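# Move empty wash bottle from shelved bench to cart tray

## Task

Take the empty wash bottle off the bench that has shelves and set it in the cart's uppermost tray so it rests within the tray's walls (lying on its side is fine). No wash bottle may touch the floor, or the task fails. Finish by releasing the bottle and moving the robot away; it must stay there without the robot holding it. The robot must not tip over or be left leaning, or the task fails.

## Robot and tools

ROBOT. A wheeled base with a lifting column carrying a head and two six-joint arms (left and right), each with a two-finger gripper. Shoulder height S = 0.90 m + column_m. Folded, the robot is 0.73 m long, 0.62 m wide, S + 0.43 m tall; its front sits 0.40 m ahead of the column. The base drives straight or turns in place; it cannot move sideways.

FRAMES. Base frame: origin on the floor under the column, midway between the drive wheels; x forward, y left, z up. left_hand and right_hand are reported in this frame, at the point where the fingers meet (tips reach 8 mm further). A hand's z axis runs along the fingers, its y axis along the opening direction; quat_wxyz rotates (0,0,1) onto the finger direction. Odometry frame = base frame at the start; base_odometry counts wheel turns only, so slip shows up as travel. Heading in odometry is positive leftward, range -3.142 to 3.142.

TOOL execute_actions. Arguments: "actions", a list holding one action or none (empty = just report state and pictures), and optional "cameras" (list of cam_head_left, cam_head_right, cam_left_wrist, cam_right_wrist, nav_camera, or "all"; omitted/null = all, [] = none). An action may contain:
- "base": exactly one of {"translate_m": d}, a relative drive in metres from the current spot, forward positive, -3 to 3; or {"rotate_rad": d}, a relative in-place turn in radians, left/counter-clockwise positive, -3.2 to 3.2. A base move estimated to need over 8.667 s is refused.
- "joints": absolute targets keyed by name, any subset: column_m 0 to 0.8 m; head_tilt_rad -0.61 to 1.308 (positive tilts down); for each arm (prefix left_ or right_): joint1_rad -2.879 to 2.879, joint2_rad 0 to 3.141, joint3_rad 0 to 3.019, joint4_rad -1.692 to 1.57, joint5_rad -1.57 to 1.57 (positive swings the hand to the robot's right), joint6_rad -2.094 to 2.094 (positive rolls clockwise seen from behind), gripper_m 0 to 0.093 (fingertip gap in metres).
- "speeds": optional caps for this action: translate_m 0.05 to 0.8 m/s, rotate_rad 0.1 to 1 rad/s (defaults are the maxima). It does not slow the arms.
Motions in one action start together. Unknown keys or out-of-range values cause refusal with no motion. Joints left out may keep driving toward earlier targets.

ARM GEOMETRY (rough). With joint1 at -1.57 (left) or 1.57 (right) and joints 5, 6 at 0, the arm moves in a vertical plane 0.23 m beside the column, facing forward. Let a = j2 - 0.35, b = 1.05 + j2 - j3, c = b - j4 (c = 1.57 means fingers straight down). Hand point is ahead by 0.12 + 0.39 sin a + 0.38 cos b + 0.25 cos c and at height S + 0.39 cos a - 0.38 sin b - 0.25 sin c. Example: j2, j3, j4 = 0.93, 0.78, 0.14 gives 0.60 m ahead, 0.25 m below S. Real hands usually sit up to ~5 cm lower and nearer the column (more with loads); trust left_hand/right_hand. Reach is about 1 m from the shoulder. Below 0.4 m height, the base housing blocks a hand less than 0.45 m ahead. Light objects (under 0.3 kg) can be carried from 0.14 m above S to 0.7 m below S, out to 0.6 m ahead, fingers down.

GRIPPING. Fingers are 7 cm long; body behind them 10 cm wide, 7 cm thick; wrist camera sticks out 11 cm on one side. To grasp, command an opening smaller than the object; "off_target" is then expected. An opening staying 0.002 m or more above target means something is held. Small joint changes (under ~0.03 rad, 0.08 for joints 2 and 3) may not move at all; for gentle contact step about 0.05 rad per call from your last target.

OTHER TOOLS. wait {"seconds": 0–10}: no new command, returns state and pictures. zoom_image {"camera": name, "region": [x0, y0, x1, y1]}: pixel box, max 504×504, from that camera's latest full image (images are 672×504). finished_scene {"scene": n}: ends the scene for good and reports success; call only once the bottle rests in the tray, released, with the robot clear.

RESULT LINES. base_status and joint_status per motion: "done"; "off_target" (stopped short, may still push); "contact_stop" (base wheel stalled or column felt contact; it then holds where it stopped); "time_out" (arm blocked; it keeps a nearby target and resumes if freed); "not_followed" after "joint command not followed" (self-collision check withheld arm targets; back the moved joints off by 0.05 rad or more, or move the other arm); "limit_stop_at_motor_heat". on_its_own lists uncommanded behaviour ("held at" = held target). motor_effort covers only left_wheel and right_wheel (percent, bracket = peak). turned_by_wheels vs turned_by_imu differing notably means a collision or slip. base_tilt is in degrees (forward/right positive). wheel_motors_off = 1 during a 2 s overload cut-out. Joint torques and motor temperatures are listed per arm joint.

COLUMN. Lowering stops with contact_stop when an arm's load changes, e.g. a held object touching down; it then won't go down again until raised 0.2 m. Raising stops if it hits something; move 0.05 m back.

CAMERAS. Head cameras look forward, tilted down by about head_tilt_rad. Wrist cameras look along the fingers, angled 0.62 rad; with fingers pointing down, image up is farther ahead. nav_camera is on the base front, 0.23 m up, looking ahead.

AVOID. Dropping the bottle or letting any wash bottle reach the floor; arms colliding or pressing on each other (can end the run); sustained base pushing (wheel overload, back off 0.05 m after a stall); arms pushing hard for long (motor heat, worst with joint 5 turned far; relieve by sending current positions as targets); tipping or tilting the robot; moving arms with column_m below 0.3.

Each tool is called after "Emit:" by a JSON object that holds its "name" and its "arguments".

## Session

Emit:
{"name": "execute_actions", "arguments": {"actions": []}}

Scene clock: 0.00 s.
Joint torques (N m, as the arm reports them, + toward a larger angle): no reading
Motor temperatures (°C, as the motors report them): left_arm=[27 28 29 29 29 29] | right_arm=[30 29 27 27 27 26]
base_odometry: x=+0.000 y=+0.000 heading=+0.000 (m, m, rad; odometry frame)
turned_by_wheels: +0.000 (rad since the last result)
turned_by_imu: +0.000 (rad since the last result)
base_tilt: forward=+0.2 right=+0.3 (deg)
base_status: not commanded
joint_positions: column_m=+0.551 head_tilt_rad=+0.876 left_joint1_rad=-1.552 left_joint2_rad=+0.913 left_joint3_rad=+0.410 left_joint4_rad=-0.938 left_joint5_rad=+0.043 left_joint6_rad=-0.071 left_gripper_m=+0.094 right_joint1_rad=+1.576 right_joint2_rad=+0.874 right_joint3_rad=+0.434 right_joint4_rad=-0.972 right_joint5_rad=+0.056 right_joint6_rad=+0.046 right_gripper_m=+0.095
joint_status: not commanded
wheel_motors_off: 0
motor_effort: left_wheel=+4 right_wheel=+5 (%)
left_hand: x=+0.1433 y=+0.2210 z=+1.2469 quat_wxyz=(+0.443, +0.049, -0.895, -0.001) (m; base frame)
right_hand: x=+0.1590 y=-0.2339 z=+1.2506 quat_wxyz=(+0.429, -0.006, -0.903, +0.034) (m; base frame)
pictures: cam_head_left, cam_head_right, cam_left_wrist, cam_right_wrist, nav_camera
camera_calibration (this result's frames):
cam_head_left: T_world_to_cam=[[0.0754248, -0.996636, -0.0320459, 0.110881], [-0.717452, -0.0319211, -0.695876, 1.10863], [0.692513, 0.0754777, -0.717446, 0.984644], [0, 0, 0, 1]] pos_world=[0.105147, 0.0715782, 1.48145]
cam_head_right: T_world_to_cam=[[0.0738589, -0.996422, -0.0410897, -0.00103909], [-0.728342, -0.0257514, -0.68473, 1.08763], [0.681221, 0.0805007, -0.727638, 1.00327], [0, 0, 0, 1]] pos_world=[0.108798, -0.053791, 1.4747]
cam_left_wrist: T_world_to_cam=[[0.0863509, -0.995564, -0.0373596, 0.253571], [-0.0347915, -0.0404903, 0.998574, -1.22699], [-0.995657, -0.0849279, -0.0381336, 0.332235], [0, 0, 0, 1]] pos_world=[0.266207, 0.230981, 1.24738]
cam_right_wrist: T_world_to_cam=[[0.0135266, -0.997384, 0.071002, -0.325273], [-0.0576181, 0.070113, 0.995874, -1.21995], [-0.998247, -0.0175618, -0.056519, 0.352496], [0, 0, 0, 1]] pos_world=[0.285987, -0.232698, 1.25794]
Images, in order (width x height): cam_head_left 672x504, cam_head_right 672x504, cam_left_wrist 672x504, cam_right_wrist 672x504, nav_camera 672x504.

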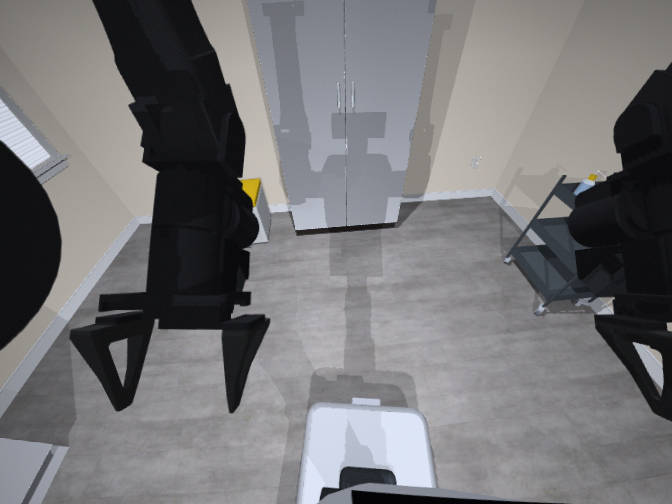

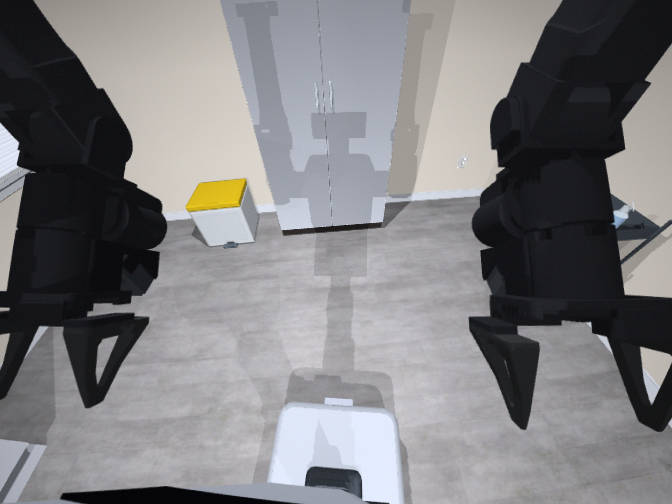

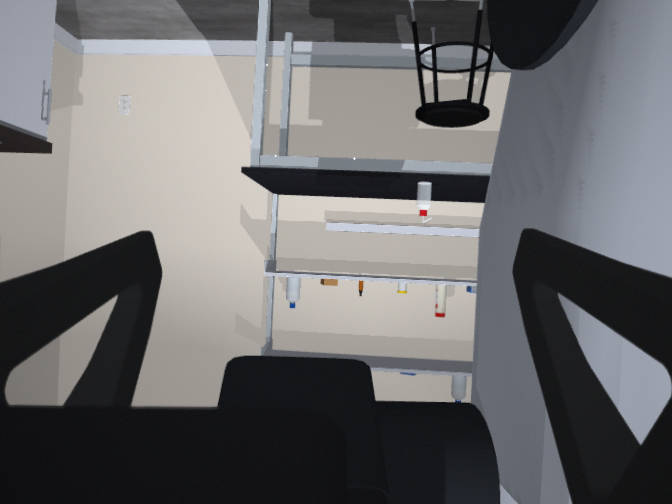

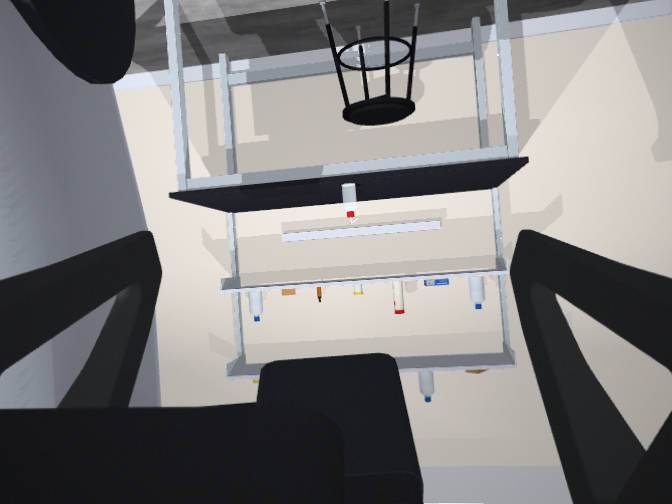

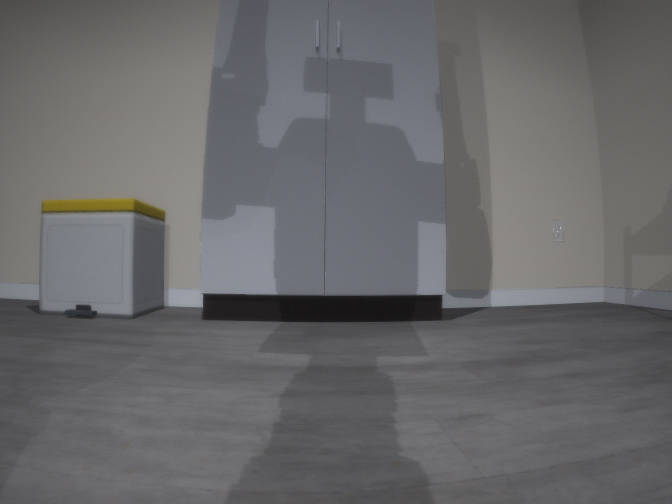

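Emit:
{"name": "execute_actions", "arguments": {"actions": [{"base":{"rotate_rad":-3.1},"joints":{"head_tilt_rad":0.6,"column_m":0.45,"left_joint1_rad":-1.57,"left_joint2_rad":1.685,"left_joint3_rad":1.378,"left_joint4_rad":0.857,"left_joint5_rad":0,"left_joint6_rad":0}}], "cameras": []}}

Emit:
{"name": "execute_actions", "arguments": {"actions": [{"base":{"translate_m":0.65}}], "cameras": ["cam_head_left","cam_head_right","cam_left_wrist","nav_camera"]}}

Scene clock: 8.73 s.
Joint torques (N m, as the arm reports them, + toward a larger angle): left_arm=[ -1.55 -21.74   3.27   3.05   0.04   0.09] | right_arm=[-0.3  -6.08 -1.2  -1.32  0.16 -0.05]
Motor temperatures (°C, as the motors report them): left_arm=[27 29 29 29 29 29] | right_arm=[30 29 27 27 27 26]
base_odometry: x=+0.000 y=+0.000 heading=-3.099 (m, m, rad; odometry frame)
turned_by_wheels: -3.099 (rad since the last result)
turned_by_imu: -3.088 (rad since the last result)
base_tilt: forward=+0.1 right=+0.2 (deg)
base_status: done
joint_positions: column_m=+0.450 head_tilt_rad=+0.617 left_joint1_rad=-1.568 left_joint2_rad=+1.673 left_joint3_rad=+1.383 left_joint4_rad=+0.842 left_joint5_rad=-0.001 left_joint6_rad=-0.012 left_gripper_m=+0.094 right_joint1_rad=+1.576 right_joint2_rad=+0.874 right_joint3_rad=+0.434 right_joint4_rad=-0.972 right_joint5_rad=+0.056 right_joint6_rad=+0.046 right_gripper_m=+0.095
joint_status: all done
wheel_motors_off: 0
motor_effort: left_wheel=+4(59) right_wheel=-5(54) (%)
left_hand: x=+0.8022 y=+0.2264 z=+0.9567 quat_wxyz=(-0.512, +0.005, -0.859, +0.001) (m; base frame)
right_hand: x=+0.1590 y=-0.2339 z=+1.1493 quat_wxyz=(+0.429, -0.006, -0.903, +0.034) (m; base frame)
pictures: none
No camera images: the call's "cameras" was empty. Leave "cameras" out to get every camera's image.

Scene clock: 11.60 s.
Joint torques (N m, as the arm reports them, + toward a larger angle): left_arm=[ -1.57 -21.9    3.82   3.06   0.03   0.09] | right_arm=[-0.6  -5.64 -1.41 -1.1   0.14 -0.1 ]
Motor temperatures (°C, as the motors report them): left_arm=[27 29 29 29 29 29] | right_arm=[30 29 28 27 27 26]
base_odometry: x=-0.649 y=-0.027 heading=-3.099 (m, m, rad; odometry frame)
turned_by_wheels: +0.000 (rad since the last result)
turned_by_imu: -0.001 (rad since the last result)
base_tilt: forward=+0.1 right=+0.2 (deg)
base_status: done
joint_positions: column_m=+0.450 head_tilt_rad=+0.617 left_joint1_rad=-1.568 left_joint2_rad=+1.673 left_joint3_rad=+1.379 left_joint4_rad=+0.842 left_joint5_rad=-0.001 left_joint6_rad=-0.012 left_gripper_m=+0.094 right_joint1_rad=+1.576 right_joint2_rad=+0.874 right_joint3_rad=+0.436 right_joint4_rad=-0.972 right_joint5_rad=+0.056 right_joint6_rad=+0.046 right_gripper_m=+0.095
joint_status: not commanded
wheel_motors_off: 0
motor_effort: left_wheel=+1(59) right_wheel=+2(59) (%)
left_hand: x=+0.8000 y=+0.2264 z=+0.9553 quat_wxyz=(-0.510, +0.005, -0.860, +0.001) (m; base frame)
right_hand: x=+0.1602 y=-0.2339 z=+1.1489 quat_wxyz=(+0.428, -0.006, -0.903, +0.034) (m; base frame)
pictures: cam_head_left, cam_head_right, cam_left_wrist, nav_camera
camera_calibration (this result's frames):
cam_head_left: T_world_to_cam=[[0.0811198, -0.996636, -0.0116371, 0.0780409], [-0.51506, -0.0319211, -0.85656, 1.25874], [0.853307, 0.0754777, -0.515917, 0.614494], [0, 0, 0, 1]] pos_world=[0.117644, 0.0715782, 1.39612]
cam_head_right: T_world_to_cam=[[0.0819249, -0.996422, -0.02078, -0.0347719], [-0.528444, -0.0257514, -0.848578, 1.24354], [0.845006, 0.0805007, -0.528663, 0.635602], [0, 0, 0, 1]] pos_world=[0.122903, -0.053791, 1.39054]
cam_left_wrist: T_world_to_cam=[[-0.000591721, -0.999993, 0.00375975, 0.222642], [-0.898049, -0.0011225, -0.439894, 1.14315], [0.439895, -0.00363674, -0.898042, 0.630076], [0, 0, 0, 1]] pos_world=[0.749573, 0.226215, 1.06786]
Images, in order (width x height): cam_head_left 672x504, cam_head_right 672x504, cam_left_wrist 672x504, nav_camera 672x504.

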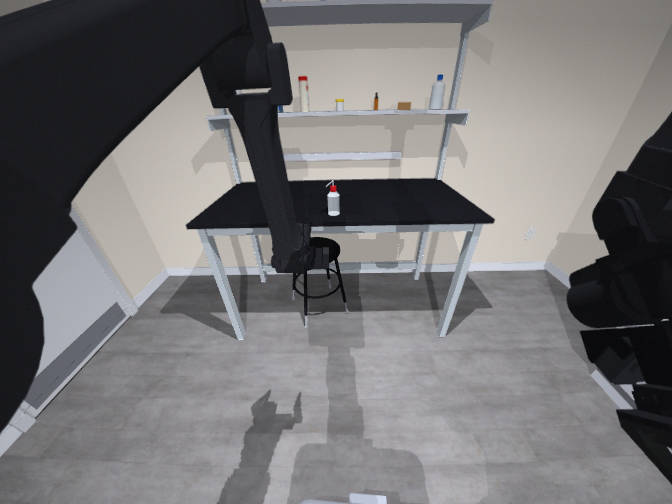

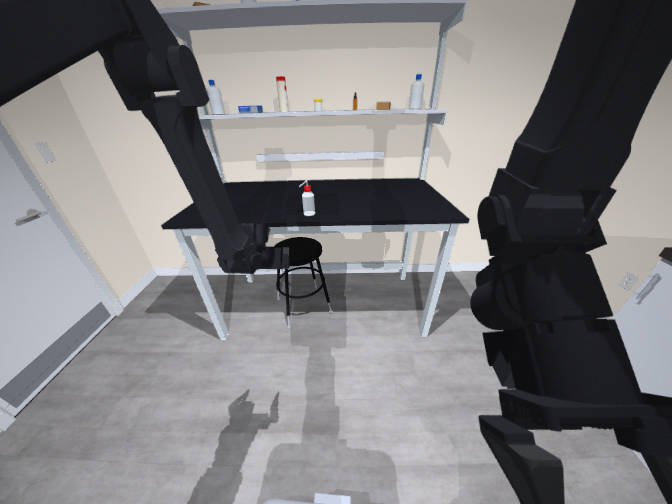

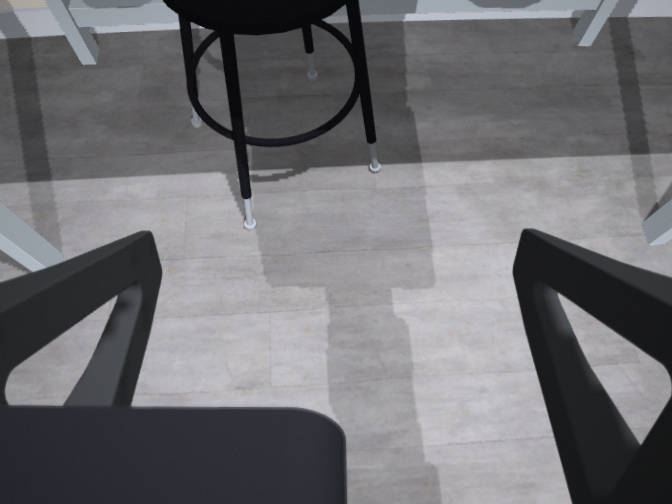

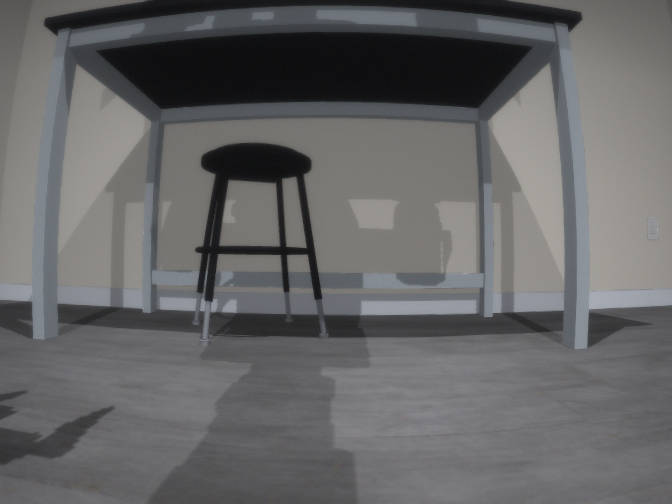

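Emit:
{"name": "execute_actions", "arguments": {"actions": [{"base":{"rotate_rad":-0.037},"joints":{"column_m":0.55}}], "cameras": []}}

Emit:
{"name": "execute_actions", "arguments": {"actions": [{"base":{"translate_m":0.3}}], "cameras": ["cam_head_left","cam_head_right","cam_left_wrist"]}}

Scene clock: 16.70 s.
Joint torques (N m, as the arm reports them, + toward a larger angle): left_arm=[ -1.51 -21.68   3.76   3.07   0.03   0.1 ] | right_arm=[ 0.17 -5.59 -1.48 -1.12  0.14 -0.08]
Motor temperatures (°C, as the motors report them): left_arm=[27 30 29 29 29 29] | right_arm=[30 30 28 27 27 26]
base_odometry: x=-0.650 y=-0.027 heading=-3.134 (m, m, rad; odometry frame)
turned_by_wheels: -0.034 (rad since the last result)
turned_by_imu: -0.032 (rad since the last result)
base_tilt: forward=+0.0 right=+0.3 (deg)
base_status: done
joint_positions: column_m=+0.550 head_tilt_rad=+0.617 left_joint1_rad=-1.570 left_joint2_rad=+1.673 left_joint3_rad=+1.378 left_joint4_rad=+0.842 left_joint5_rad=+0.000 left_joint6_rad=-0.012 left_gripper_m=+0.094 right_joint1_rad=+1.576 right_joint2_rad=+0.874 right_joint3_rad=+0.436 right_joint4_rad=-0.972 right_joint5_rad=+0.056 right_joint6_rad=+0.046 right_gripper_m=+0.095
joint_status: all done
wheel_motors_off: 0
motor_effort: left_wheel=+3(56) right_wheel=-2(53) (%)
left_hand: x=+0.7998 y=+0.2250 z=+1.0551 quat_wxyz=(-0.510, +0.005, -0.860, +0.003) (m; base frame)
right_hand: x=+0.1602 y=-0.2339 z=+1.2488 quat_wxyz=(+0.428, -0.006, -0.903, +0.034) (m; base frame)
pictures: none
No camera images: the call's "cameras" was empty. Leave "cameras" out to get every camera's image.

Scene clock: 18.90 s.
Joint torques (N m, as the arm reports them, + toward a larger angle): left_arm=[ -1.46 -21.52   3.84   3.09   0.04   0.09] | right_arm=[ 0.27 -5.89 -1.51 -1.25  0.1  -0.11]
Motor temperatures (°C, as the motors report them): left_arm=[27 30 29 29 29 29] | right_arm=[30 30 28 27 27 26]
base_odometry: x=-0.950 y=-0.030 heading=-3.134 (m, m, rad; odometry frame)
turned_by_wheels: -0.001 (rad since the last result)
turned_by_imu: -0.001 (rad since the last result)
base_tilt: forward=+0.2 right=+0.2 (deg)
base_status: done
joint_positions: column_m=+0.550 head_tilt_rad=+0.617 left_joint1_rad=-1.570 left_joint2_rad=+1.673 left_joint3_rad=+1.377 left_joint4_rad=+0.842 left_joint5_rad=+0.000 left_joint6_rad=-0.012 left_gripper_m=+0.094 right_joint1_rad=+1.576 right_joint2_rad=+0.874 right_joint3_rad=+0.435 right_joint4_rad=-0.972 right_joint5_rad=+0.056 right_joint6_rad=+0.046 right_gripper_m=+0.095
joint_status: not commanded
wheel_motors_off: 0
motor_effort: left_wheel=-3(40) right_wheel=+2(54) (%)
left_hand: x=+0.7990 y=+0.2250 z=+1.0546 quat_wxyz=(-0.510, +0.005, -0.860, +0.003) (m; base frame)
right_hand: x=+0.1598 y=-0.2339 z=+1.2489 quat_wxyz=(+0.428, -0.006, -0.903, +0.034) (m; base frame)
pictures: cam_head_left, cam_head_right, cam_left_wrist
camera_calibration (this result's frames):
cam_head_left: T_world_to_cam=[[0.0811215, -0.996636, -0.0116254, 0.079185], [-0.514936, -0.0319211, -0.856634, 1.34439], [0.853381, 0.0754777, -0.515794, 0.665824], [0, 0, 0, 1]] pos_world=[0.11765, 0.0715782, 1.496]
cam_head_right: T_world_to_cam=[[0.0819279, -0.996422, -0.0207682, -0.032715], [-0.528322, -0.0257514, -0.848654, 1.3284], [0.845082, 0.0805007, -0.528541, 0.688207], [0, 0, 0, 1]] pos_world=[0.122909, -0.053791, 1.49041]
cam_left_wrist: T_world_to_cam=[[-0.00186857, -0.999983, 0.0055984, 0.21994], [-0.898888, -0.000773474, -0.438178, 1.18477], [0.438175, -0.0058511, -0.898871, 0.722395], [0, 0, 0, 1]] pos_world=[0.748853, 0.225079, 1.16725]
Images, in order (width x height): cam_head_left 672x504, cam_head_right 672x504, cam_left_wrist 672x504.

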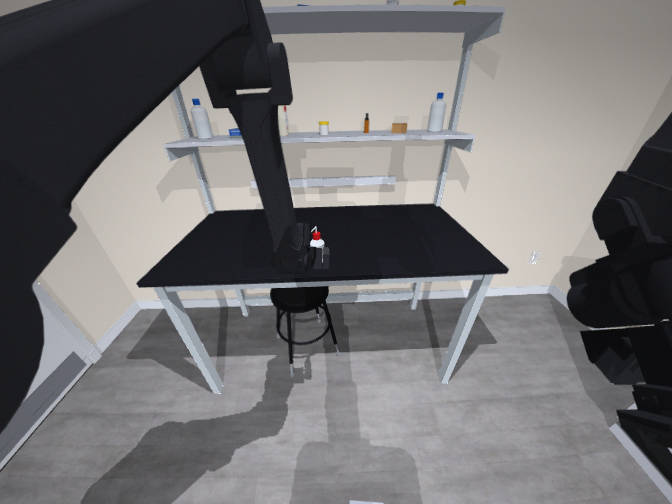

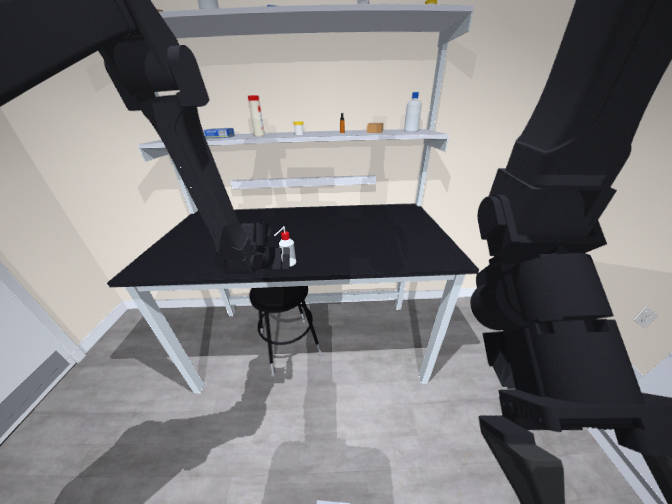

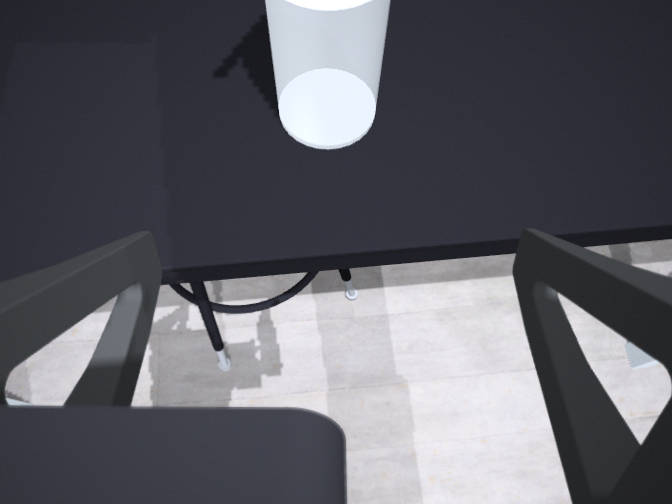

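Emit:
{"name": "execute_actions", "arguments": {"actions": [{"base":{"translate_m":0.168},"speeds":{"translate_m":0.15},"joints":{"column_m":0.487}}], "cameras": ["cam_head_right","cam_left_wrist"]}}

Scene clock: 22.80 s.
Joint torques (N m, as the arm reports them, + toward a larger angle): left_arm=[ -1.36 -20.81   3.77   3.11   0.04   0.09] | right_arm=[-0.47 -6.18 -1.19 -1.12  0.14 -0.06]
Motor temperatures (°C, as the motors report them): left_arm=[27 30 29 29 29 29] | right_arm=[30 30 28 27 27 26]
base_odometry: x=-1.118 y=-0.031 heading=-3.135 (m, m, rad; odometry frame)
turned_by_wheels: +0.000 (rad since the last result)
turned_by_imu: +0.000 (rad since the last result)
base_tilt: forward=+0.1 right=+0.3 (deg)
base_status: done
joint_positions: column_m=+0.487 head_tilt_rad=+0.617 left_joint1_rad=-1.570 left_joint2_rad=+1.673 left_joint3_rad=+1.376 left_joint4_rad=+0.842 left_joint5_rad=+0.000 left_joint6_rad=-0.012 left_gripper_m=+0.094 right_joint1_rad=+1.576 right_joint2_rad=+0.874 right_joint3_rad=+0.432 right_joint4_rad=-0.972 right_joint5_rad=+0.056 right_joint6_rad=+0.046 right_gripper_m=+0.095
joint_status: all done
wheel_motors_off: 0
motor_effort: left_wheel=+0(29) right_wheel=+0(32) (%)
left_hand: x=+0.7988 y=+0.2250 z=+0.9916 quat_wxyz=(-0.509, +0.005, -0.860, +0.003) (m; base frame)
right_hand: x=+0.1582 y=-0.2339 z=+1.1865 quat_wxyz=(+0.430, -0.006, -0.902, +0.034) (m; base frame)
pictures: cam_head_right, cam_left_wrist
camera_calibration (this result's frames):
cam_head_right: T_world_to_cam=[[0.0819279, -0.996422, -0.0207682, -0.0340207], [-0.528321, -0.0257514, -0.848654, 1.27504], [0.845082, 0.0805007, -0.528541, 0.654977], [0, 0, 0, 1]] pos_world=[0.122909, -0.053791, 1.42754]
cam_left_wrist: T_world_to_cam=[[-0.00186622, -0.999983, 0.00559924, 0.220289], [-0.899055, -0.000773717, -0.437835, 1.1568], [0.437832, -0.00585112, -0.899038, 0.6663], [0, 0, 0, 1]] pos_world=[0.748709, 0.225079, 1.10428]
Images, in order (width x height): cam_head_right 672x504, cam_left_wrist 672x504.

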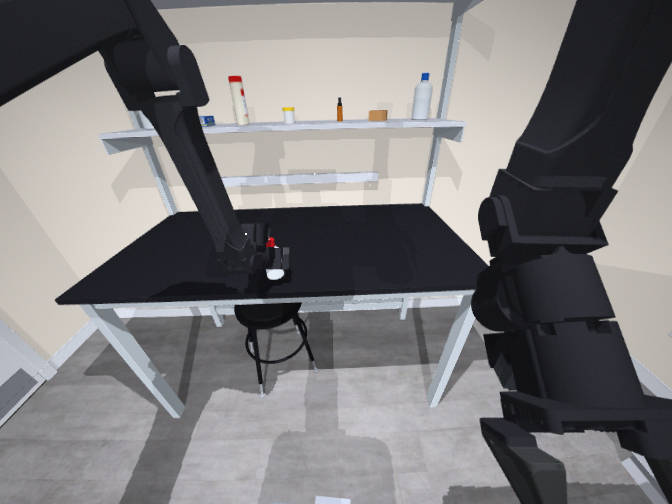

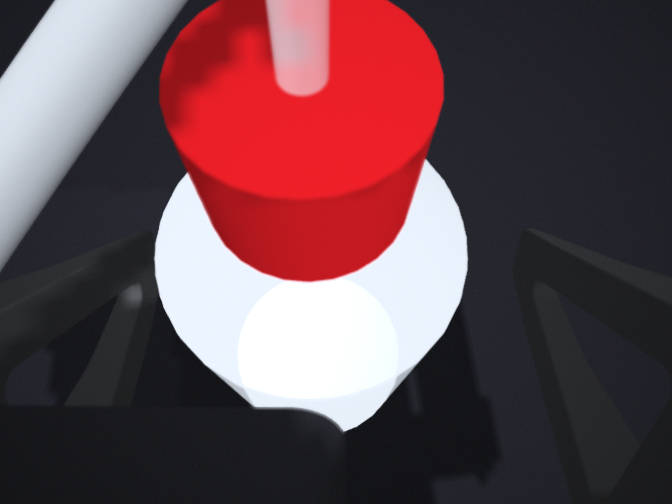

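Emit:
{"name": "execute_actions", "arguments": {"actions": [{"joints":{"left_gripper_m":0.04}}], "cameras": []}}

Emit:
{"name": "execute_actions", "arguments": {"actions": [{"joints":{"column_m":0.52}}], "cameras": ["cam_left_wrist"]}}

Emit:
{"name": "execute_actions", "arguments": {"actions": [{"base":{"translate_m":-2.1},"joints":{"column_m":0.6}}], "cameras": ["cam_left_wrist"]}}

Emit:
{"name": "execute_actions", "arguments": {"actions": [{"base":{"rotate_rad":1.61},"joints":{"head_tilt_rad":0.8}}], "cameras": ["cam_head_right","cam_head_left","nav_camera"]}}

Scene clock: 28.10 s.
Joint torques (N m, as the arm reports them, + toward a larger angle): left_arm=[ -1.28 -21.54   3.87   3.06   0.03   0.08] | right_arm=[-0.06 -6.25 -1.14 -1.07  0.13 -0.11]
Motor temperatures (°C, as the motors report them): left_arm=[27 30 29 29 29 29] | right_arm=[30 30 28 27 27 26]
base_odometry: x=-1.118 y=-0.031 heading=-3.135 (m, m, rad; odometry frame)
turned_by_wheels: +0.000 (rad since the last result)
turned_by_imu: +0.001 (rad since the last result)
base_tilt: forward=+0.2 right=+0.3 (deg)
base_status: not commanded
joint_positions: column_m=+0.487 head_tilt_rad=+0.617 left_joint1_rad=-1.570 left_joint2_rad=+1.673 left_joint3_rad=+1.376 left_joint4_rad=+0.842 left_joint5_rad=+0.000 left_joint6_rad=-0.011 left_gripper_m=+0.054 right_joint1_rad=+1.576 right_joint2_rad=+0.874 right_joint3_rad=+0.432 right_joint4_rad=-0.972 right_joint5_rad=+0.056 right_joint6_rad=+0.046 right_gripper_m=+0.095
joint_status: left_gripper_m off_target (ended at +0.054, target +0.040)
wheel_motors_off: 0
motor_effort: left_wheel=-2(2) right_wheel=+1(0) (%)
left_hand: x=+0.7988 y=+0.2250 z=+0.9916 quat_wxyz=(-0.509, +0.005, -0.860, +0.002) (m; base frame)
right_hand: x=+0.1582 y=-0.2339 z=+1.1865 quat_wxyz=(+0.430, -0.006, -0.902, +0.034) (m; base frame)
pictures: none
No camera images: the call's "cameras" was empty. Leave "cameras" out to get every camera's image.

Scene clock: 29.13 s.
Joint torques (N m, as the arm reports them, + toward a larger angle): left_arm=[ -1.44 -21.85   3.69   3.06   0.03   0.1 ] | right_arm=[-0.22 -5.93 -1.21 -1.24  0.11 -0.1 ]
Motor temperatures (°C, as the motors report them): left_arm=[27 30 29 29 29 29] | right_arm=[30 30 28 27 27 26]
base_odometry: x=-1.118 y=-0.031 heading=-3.135 (m, m, rad; odometry frame)
turned_by_wheels: +0.000 (rad since the last result)
turned_by_imu: +0.000 (rad since the last result)
base_tilt: forward=+0.2 right=+0.3 (deg)
base_status: not commanded
joint_positions: column_m=+0.520 head_tilt_rad=+0.617 left_joint1_rad=-1.570 left_joint2_rad=+1.673 left_joint3_rad=+1.376 left_joint4_rad=+0.842 left_joint5_rad=+0.000 left_joint6_rad=-0.011 left_gripper_m=+0.054 right_joint1_rad=+1.576 right_joint2_rad=+0.874 right_joint3_rad=+0.432 right_joint4_rad=-0.972 right_joint5_rad=+0.056 right_joint6_rad=+0.046 right_gripper_m=+0.095
joint_status: all done
wheel_motors_off: 0
motor_effort: left_wheel=-1(0) right_wheel=+0(1) (%)
left_hand: x=+0.7988 y=+0.2250 z=+1.0245 quat_wxyz=(-0.509, +0.005, -0.860, +0.002) (m; base frame)
right_hand: x=+0.1582 y=-0.2339 z=+1.2194 quat_wxyz=(+0.430, -0.006, -0.902, +0.034) (m; base frame)
pictures: cam_left_wrist
camera_calibration (this result's frames):
cam_left_wrist: T_world_to_cam=[[-0.00204964, -0.999984, 0.00526476, 0.220595], [-0.899055, -0.000462364, -0.437835, 1.17112], [0.43783, -0.00563071, -0.89904, 0.695812], [0, 0, 0, 1]] pos_world=[0.748709, 0.22505, 1.13716]
Images, in order (width x height): cam_left_wrist 672x504.

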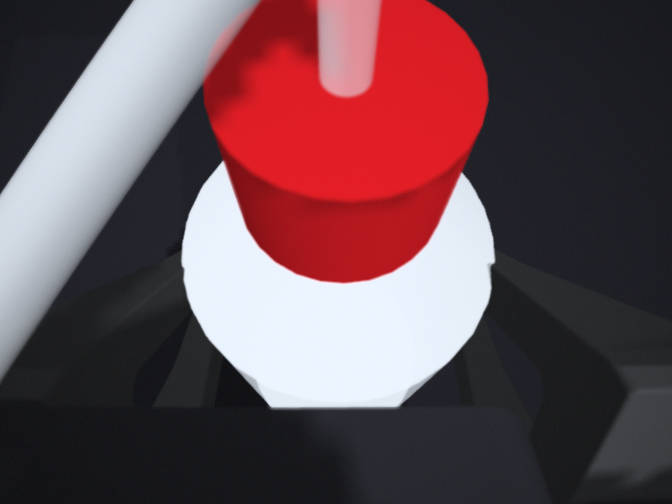

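Scene clock: 33.90 s.
Joint torques (N m, as the arm reports them, + toward a larger angle): left_arm=[ -1.34 -21.64   3.91   3.09   0.03   0.08] | right_arm=[-0.21 -5.86 -1.49 -0.9   0.17 -0.08]
Motor temperatures (°C, as the motors report them): left_arm=[27 31 29 29 29 29] | right_arm=[30 30 28 27 27 26]
base_odometry: x=+0.982 y=-0.017 heading=-3.135 (m, m, rad; odometry frame)
turned_by_wheels: -0.001 (rad since the last result)
turned_by_imu: +0.007 (rad since the last result)
base_tilt: forward=+0.2 right=+0.2 (deg)
base_status: done
joint_positions: column_m=+0.600 head_tilt_rad=+0.617 left_joint1_rad=-1.570 left_joint2_rad=+1.673 left_joint3_rad=+1.375 left_joint4_rad=+0.842 left_joint5_rad=+0.000 left_joint6_rad=-0.011 left_gripper_m=+0.054 right_joint1_rad=+1.576 right_joint2_rad=+0.874 right_joint3_rad=+0.432 right_joint4_rad=-0.972 right_joint5_rad=+0.056 right_joint6_rad=+0.046 right_gripper_m=+0.095
joint_status: all done
wheel_motors_off: 0
motor_effort: left_wheel=-1(57) right_wheel=+2(73) (%)
left_hand: x=+0.7983 y=+0.2250 z=+1.1042 quat_wxyz=(-0.509, +0.005, -0.861, +0.002) (m; base frame)
right_hand: x=+0.1582 y=-0.2339 z=+1.2994 quat_wxyz=(+0.430, -0.006, -0.902, +0.034) (m; base frame)
pictures: cam_left_wrist
camera_calibration (this result's frames):
cam_left_wrist: T_world_to_cam=[[-0.00204298, -0.999984, 0.00526746, 0.220166], [-0.899556, -0.000463093, -0.436806, 1.20475], [0.436801, -0.00563076, -0.89954, 0.769029], [0, 0, 0, 1]] pos_world=[0.748276, 0.22505, 1.21685]
Images, in order (width x height): cam_left_wrist 672x504.

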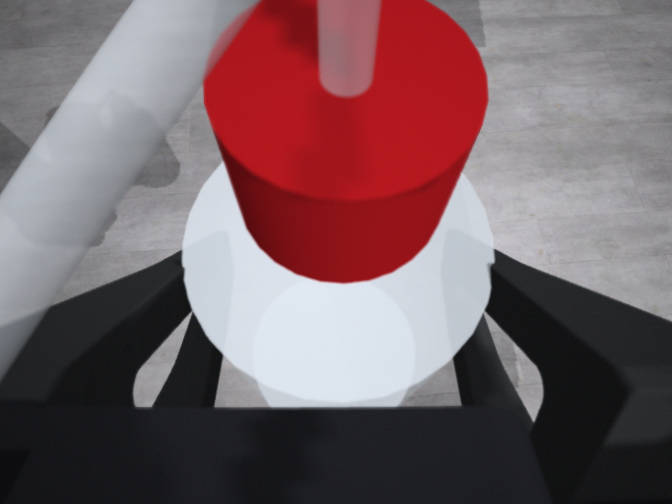

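Scene clock: 37.07 s.
Joint torques (N m, as the arm reports them, + toward a larger angle): left_arm=[ -1.85 -21.51   3.93   3.05   0.02   0.09] | right_arm=[-0.06 -6.34 -1.23 -1.08  0.14 -0.1 ]
Motor temperatures (°C, as the motors report them): left_arm=[27 31 29 29 29 29] | right_arm=[30 30 28 27 27 26]
base_odometry: x=+0.982 y=-0.017 heading=-1.527 (m, m, rad; odometry frame)
turned_by_wheels: +1.609 (rad since the last result)
turned_by_imu: +1.605 (rad since the last result)
base_tilt: forward=+0.1 right=+0.3 (deg)
base_status: done
joint_positions: column_m=+0.600 head_tilt_rad=+0.802 left_joint1_rad=-1.569 left_joint2_rad=+1.673 left_joint3_rad=+1.375 left_joint4_rad=+0.842 left_joint5_rad=+0.000 left_joint6_rad=-0.011 left_gripper_m=+0.054 right_joint1_rad=+1.576 right_joint2_rad=+0.874 right_joint3_rad=+0.432 right_joint4_rad=-0.972 right_joint5_rad=+0.056 right_joint6_rad=+0.046 right_gripper_m=+0.095
joint_status: all done
wheel_motors_off: 0
motor_effort: left_wheel=-6(45) right_wheel=+6(65) (%)
left_hand: x=+0.7983 y=+0.2261 z=+1.1042 quat_wxyz=(-0.509, +0.005, -0.861, +0.002) (m; base frame)
right_hand: x=+0.1582 y=-0.2339 z=+1.2994 quat_wxyz=(+0.430, -0.006, -0.902, +0.034) (m; base frame)
pictures: cam_head_left, cam_head_right, nav_camera
camera_calibration (this result's frames):
cam_head_left: T_world_to_cam=[[0.0775997, -0.996636, -0.0263462, 0.103288], [-0.663698, -0.0319211, -0.74732, 1.22129], [0.743965, 0.0754777, -0.663942, 0.932028], [0, 0, 0, 1]] pos_world=[0.109155, 0.0715782, 1.53423]
cam_head_right: T_world_to_cam=[[0.076711, -0.996422, -0.0354814, -0.00808218], [-0.675387, -0.0257514, -0.737014, 1.20112], [0.733463, 0.0805007, -0.674946, 0.952393], [0, 0, 0, 1]] pos_world=[0.113297, -0.053791, 1.52777]
Images, in order (width x height): cam_head_left 672x504, cam_head_right 672x504, nav_camera 672x504.

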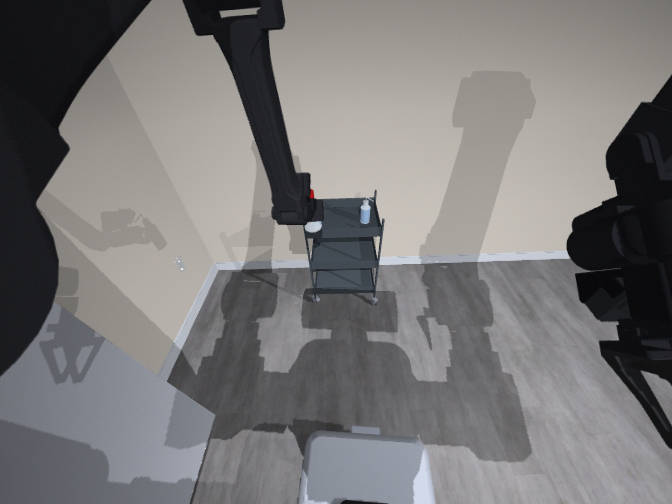

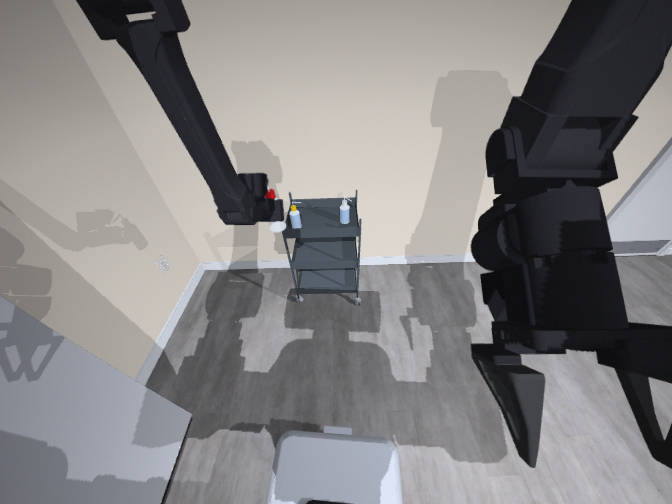

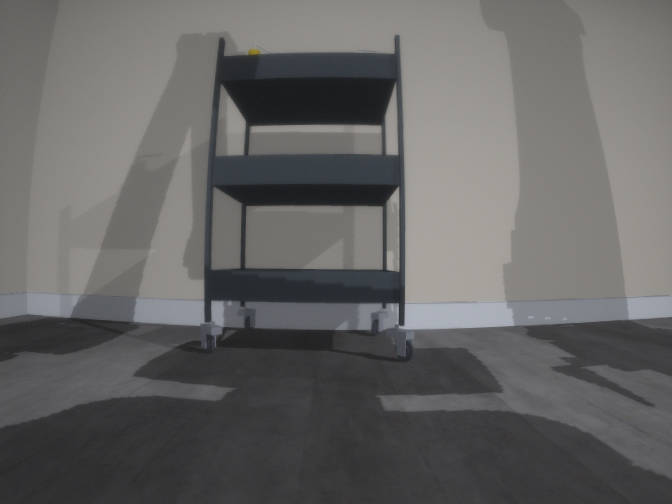

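Emit:
{"name": "execute_actions", "arguments": {"actions": [{"base":{"rotate_rad":-0.058}}], "cameras": []}}

Emit:
{"name": "execute_actions", "arguments": {"actions": [{"base":{"translate_m":0.5},"joints":{"column_m":0.52}}], "cameras": ["cam_head_right","cam_head_left","cam_left_wrist"]}}

Scene clock: 40.33 s.
Joint torques (N m, as the arm reports them, + toward a larger angle): left_arm=[ -1.25 -21.6    3.93   3.15   0.03   0.09] | right_arm=[-0.55 -6.49 -1.22 -1.14  0.17 -0.07]
Motor temperatures (°C, as the motors report them): left_arm=[27 31 29 29 29 29] | right_arm=[30 30 28 27 27 26]
base_odometry: x=+0.982 y=-0.017 heading=-1.583 (m, m, rad; odometry frame)
turned_by_wheels: -0.057 (rad since the last result)
turned_by_imu: -0.056 (rad since the last result)
base_tilt: forward=+0.2 right=+0.2 (deg)
base_status: done
joint_positions: column_m=+0.600 head_tilt_rad=+0.802 left_joint1_rad=-1.572 left_joint2_rad=+1.673 left_joint3_rad=+1.375 left_joint4_rad=+0.842 left_joint5_rad=+0.000 left_joint6_rad=-0.011 left_gripper_m=+0.054 right_joint1_rad=+1.576 right_joint2_rad=+0.874 right_joint3_rad=+0.432 right_joint4_rad=-0.972 right_joint5_rad=+0.056 right_joint6_rad=+0.046 right_gripper_m=+0.095
joint_status: not commanded
wheel_motors_off: 0
motor_effort: left_wheel=+5(21) right_wheel=-6(19) (%)
left_hand: x=+0.7983 y=+0.2237 z=+1.1042 quat_wxyz=(-0.509, +0.005, -0.861, +0.003) (m; base frame)
right_hand: x=+0.1582 y=-0.2339 z=+1.2994 quat_wxyz=(+0.430, -0.006, -0.902, +0.034) (m; base frame)
pictures: none
No camera images: the call's "cameras" was empty. Leave "cameras" out to get every camera's image.

Scene clock: 43.03 s.
Joint torques (N m, as the arm reports them, + toward a larger angle): left_arm=[ -1.32 -21.71   3.94   3.02   0.02   0.09] | right_arm=[-0.19 -5.94 -1.44 -1.03  0.19 -0.13]
Motor temperatures (°C, as the motors report them): left_arm=[27 31 29 29 29 29] | right_arm=[30 30 28 27 27 26]
base_odometry: x=+0.976 y=-0.517 heading=-1.582 (m, m, rad; odometry frame)
turned_by_wheels: +0.002 (rad since the last result)
turned_by_imu: +0.001 (rad since the last result)
base_tilt: forward=+0.0 right=+0.3 (deg)
base_status: done
joint_positions: column_m=+0.520 head_tilt_rad=+0.802 left_joint1_rad=-1.572 left_joint2_rad=+1.673 left_joint3_rad=+1.375 left_joint4_rad=+0.842 left_joint5_rad=+0.000 left_joint6_rad=-0.011 left_gripper_m=+0.054 right_joint1_rad=+1.576 right_joint2_rad=+0.874 right_joint3_rad=+0.435 right_joint4_rad=-0.972 right_joint5_rad=+0.056 right_joint6_rad=+0.046 right_gripper_m=+0.095
joint_status: all done
wheel_motors_off: 0
motor_effort: left_wheel=+0(72) right_wheel=-2(56) (%)
left_hand: x=+0.7983 y=+0.2237 z=+1.0243 quat_wxyz=(-0.509, +0.005, -0.861, +0.003) (m; base frame)
right_hand: x=+0.1596 y=-0.2339 z=+1.2191 quat_wxyz=(+0.428, -0.006, -0.903, +0.034) (m; base frame)
pictures: cam_head_left, cam_head_right, cam_left_wrist
camera_calibration (this result's frames):
cam_head_left: T_world_to_cam=[[0.0775811, -0.996636, -0.0264011, 0.101267], [-0.664226, -0.0319211, -0.74685, 1.16092], [0.743495, 0.0754777, -0.664468, 0.879812], [0, 0, 0, 1]] pos_world=[0.109119, 0.0715782, 1.45431]
cam_head_right: T_world_to_cam=[[0.0766859, -0.996422, -0.0355357, -0.0108333], [-0.675908, -0.0257514, -0.736536, 1.14156], [0.732985, 0.0805007, -0.675464, 0.899286], [0, 0, 0, 1]] pos_world=[0.113256, -0.053791, 1.44785]
cam_left_wrist: T_world_to_cam=[[-0.00299665, -0.999972, 0.00691926, 0.218311], [-0.899556, -0.000326728, -0.436805, 1.16983], [0.436795, -0.00753322, -0.89953, 0.697591], [0, 0, 0, 1]] pos_world=[0.748276, 0.223942, 1.13698]
Images, in order (width x height): cam_head_left 672x504, cam_head_right 672x504, cam_left_wrist 672x504.

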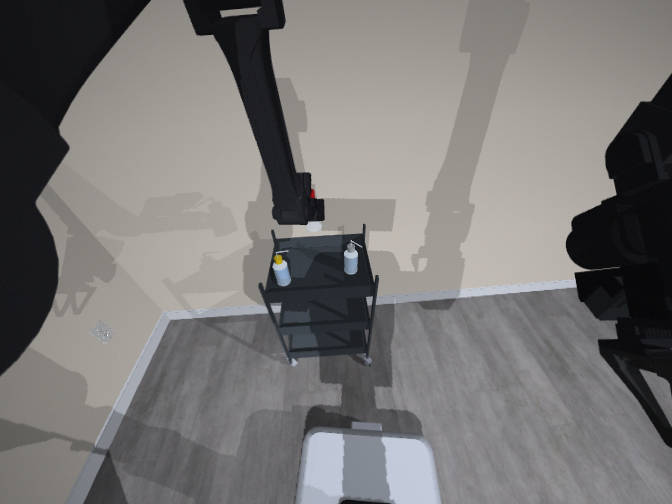

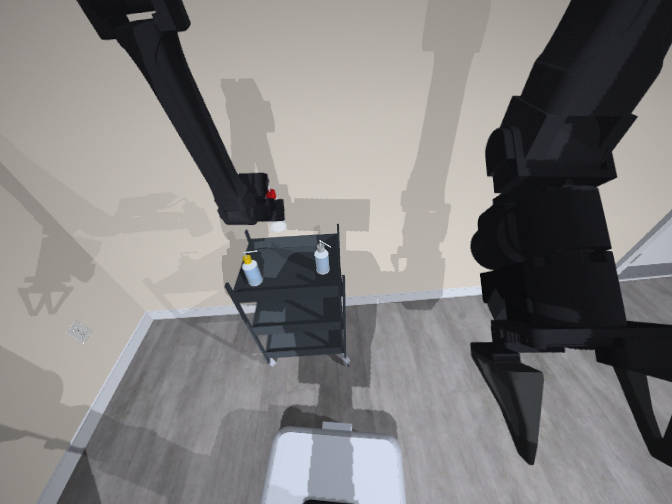

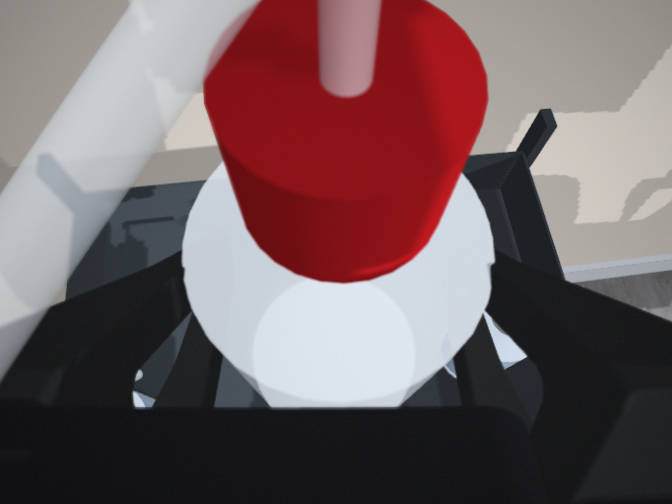

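Emit:
{"name": "execute_actions", "arguments": {"actions": [{"base":{"rotate_rad":-0.02},"joints":{"column_m":0.42}}], "cameras": ["cam_head_left","cam_head_right","cam_left_wrist"]}}

Emit:
{"name": "zoom_image", "arguments": {"camera": "cam_head_left", "region": [200,150,440,330]}}

Scene clock: 48.13 s.
Joint torques (N m, as the arm reports them, + toward a larger angle): left_arm=[ -1.42 -20.9    3.86   3.1    0.03   0.08] | right_arm=[-0.4  -6.6  -1.42 -1.2   0.18 -0.09]
Motor temperatures (°C, as the motors report them): left_arm=[27 31 29 29 29 29] | right_arm=[30 30 28 27 27 26]
base_odometry: x=+0.976 y=-0.517 heading=-1.599 (m, m, rad; odometry frame)
turned_by_wheels: -0.017 (rad since the last result)
turned_by_imu: -0.015 (rad since the last result)
base_tilt: forward=+0.2 right=+0.3 (deg)
base_status: done
joint_positions: column_m=+0.420 head_tilt_rad=+0.802 left_joint1_rad=-1.571 left_joint2_rad=+1.673 left_joint3_rad=+1.375 left_joint4_rad=+0.842 left_joint5_rad=+0.000 left_joint6_rad=-0.011 left_gripper_m=+0.054 right_joint1_rad=+1.576 right_joint2_rad=+0.874 right_joint3_rad=+0.435 right_joint4_rad=-0.972 right_joint5_rad=+0.056 right_joint6_rad=+0.046 right_gripper_m=+0.095
joint_status: all done
wheel_motors_off: 0
motor_effort: left_wheel=+4(51) right_wheel=-3(55) (%)
left_hand: x=+0.7983 y=+0.2242 z=+0.9243 quat_wxyz=(-0.509, +0.005, -0.861, +0.003) (m; base frame)
right_hand: x=+0.1596 y=-0.2339 z=+1.1191 quat_wxyz=(+0.428, -0.006, -0.903, +0.034) (m; base frame)
pictures: cam_head_left, cam_head_right, cam_left_wrist
camera_calibration (this result's frames):
cam_head_left: T_world_to_cam=[[0.0775811, -0.996636, -0.0264011, 0.0986273], [-0.664226, -0.0319211, -0.74685, 1.08623], [0.743495, 0.0754777, -0.664468, 0.813368], [0, 0, 0, 1]] pos_world=[0.109119, 0.0715782, 1.35432]
cam_head_right: T_world_to_cam=[[0.0766859, -0.996422, -0.0355357, -0.0143867], [-0.675908, -0.0257514, -0.736536, 1.06791], [0.732985, 0.0805007, -0.675464, 0.831743], [0, 0, 0, 1]] pos_world=[0.113256, -0.053791, 1.34786]
cam_left_wrist: T_world_to_cam=[[-0.00261518, -0.999977, 0.00625855, 0.219847], [-0.899556, -0.000381274, -0.436805, 1.12616], [0.436798, -0.00677224, -0.899534, 0.607478], [0, 0, 0, 1]] pos_world=[0.748276, 0.224385, 1.03698]
Images, in order (width x height): cam_head_left 672x504, cam_head_right 672x504, cam_left_wrist 672x504.

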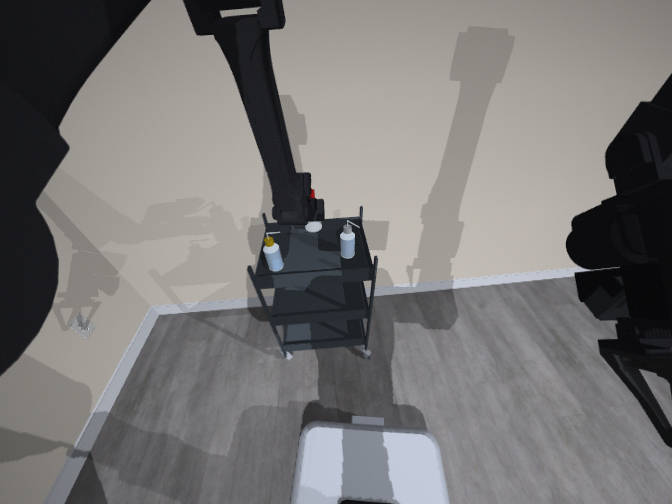

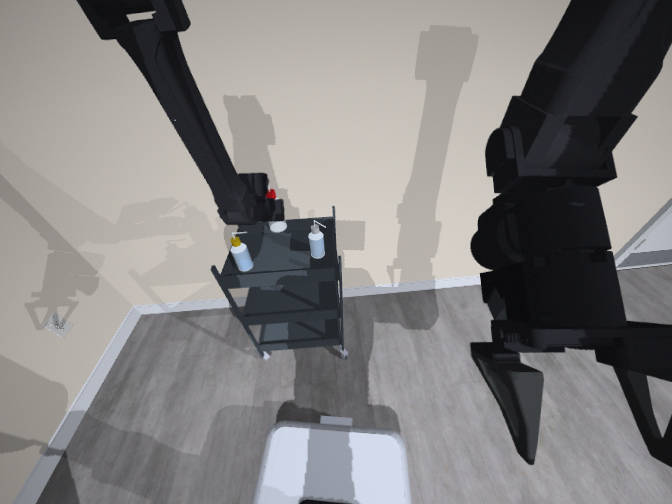

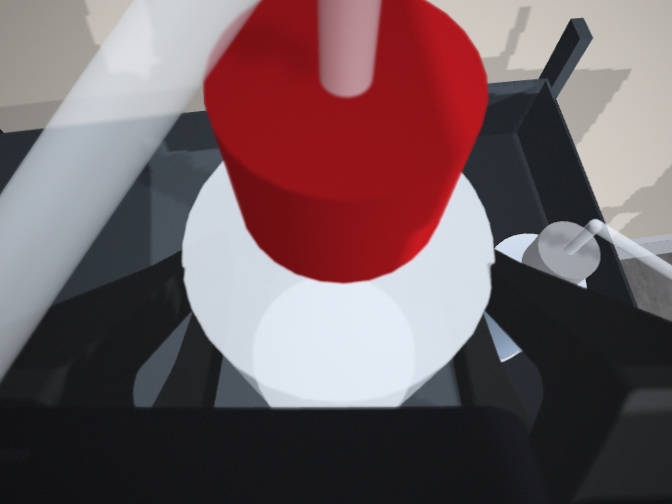

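Region (200, 150, 440, 330) of cam_head_left's 672x504 image, scaled by 2.100, with more detail than that image has; it fills the top 378 rows of this view, and the rest is white.

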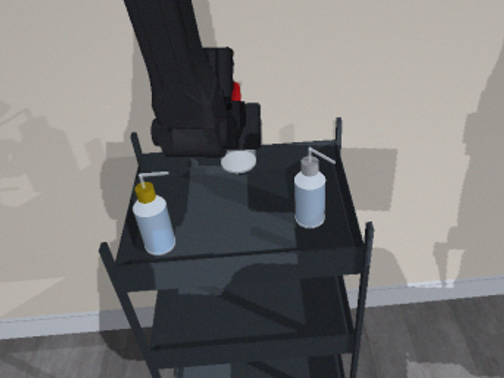

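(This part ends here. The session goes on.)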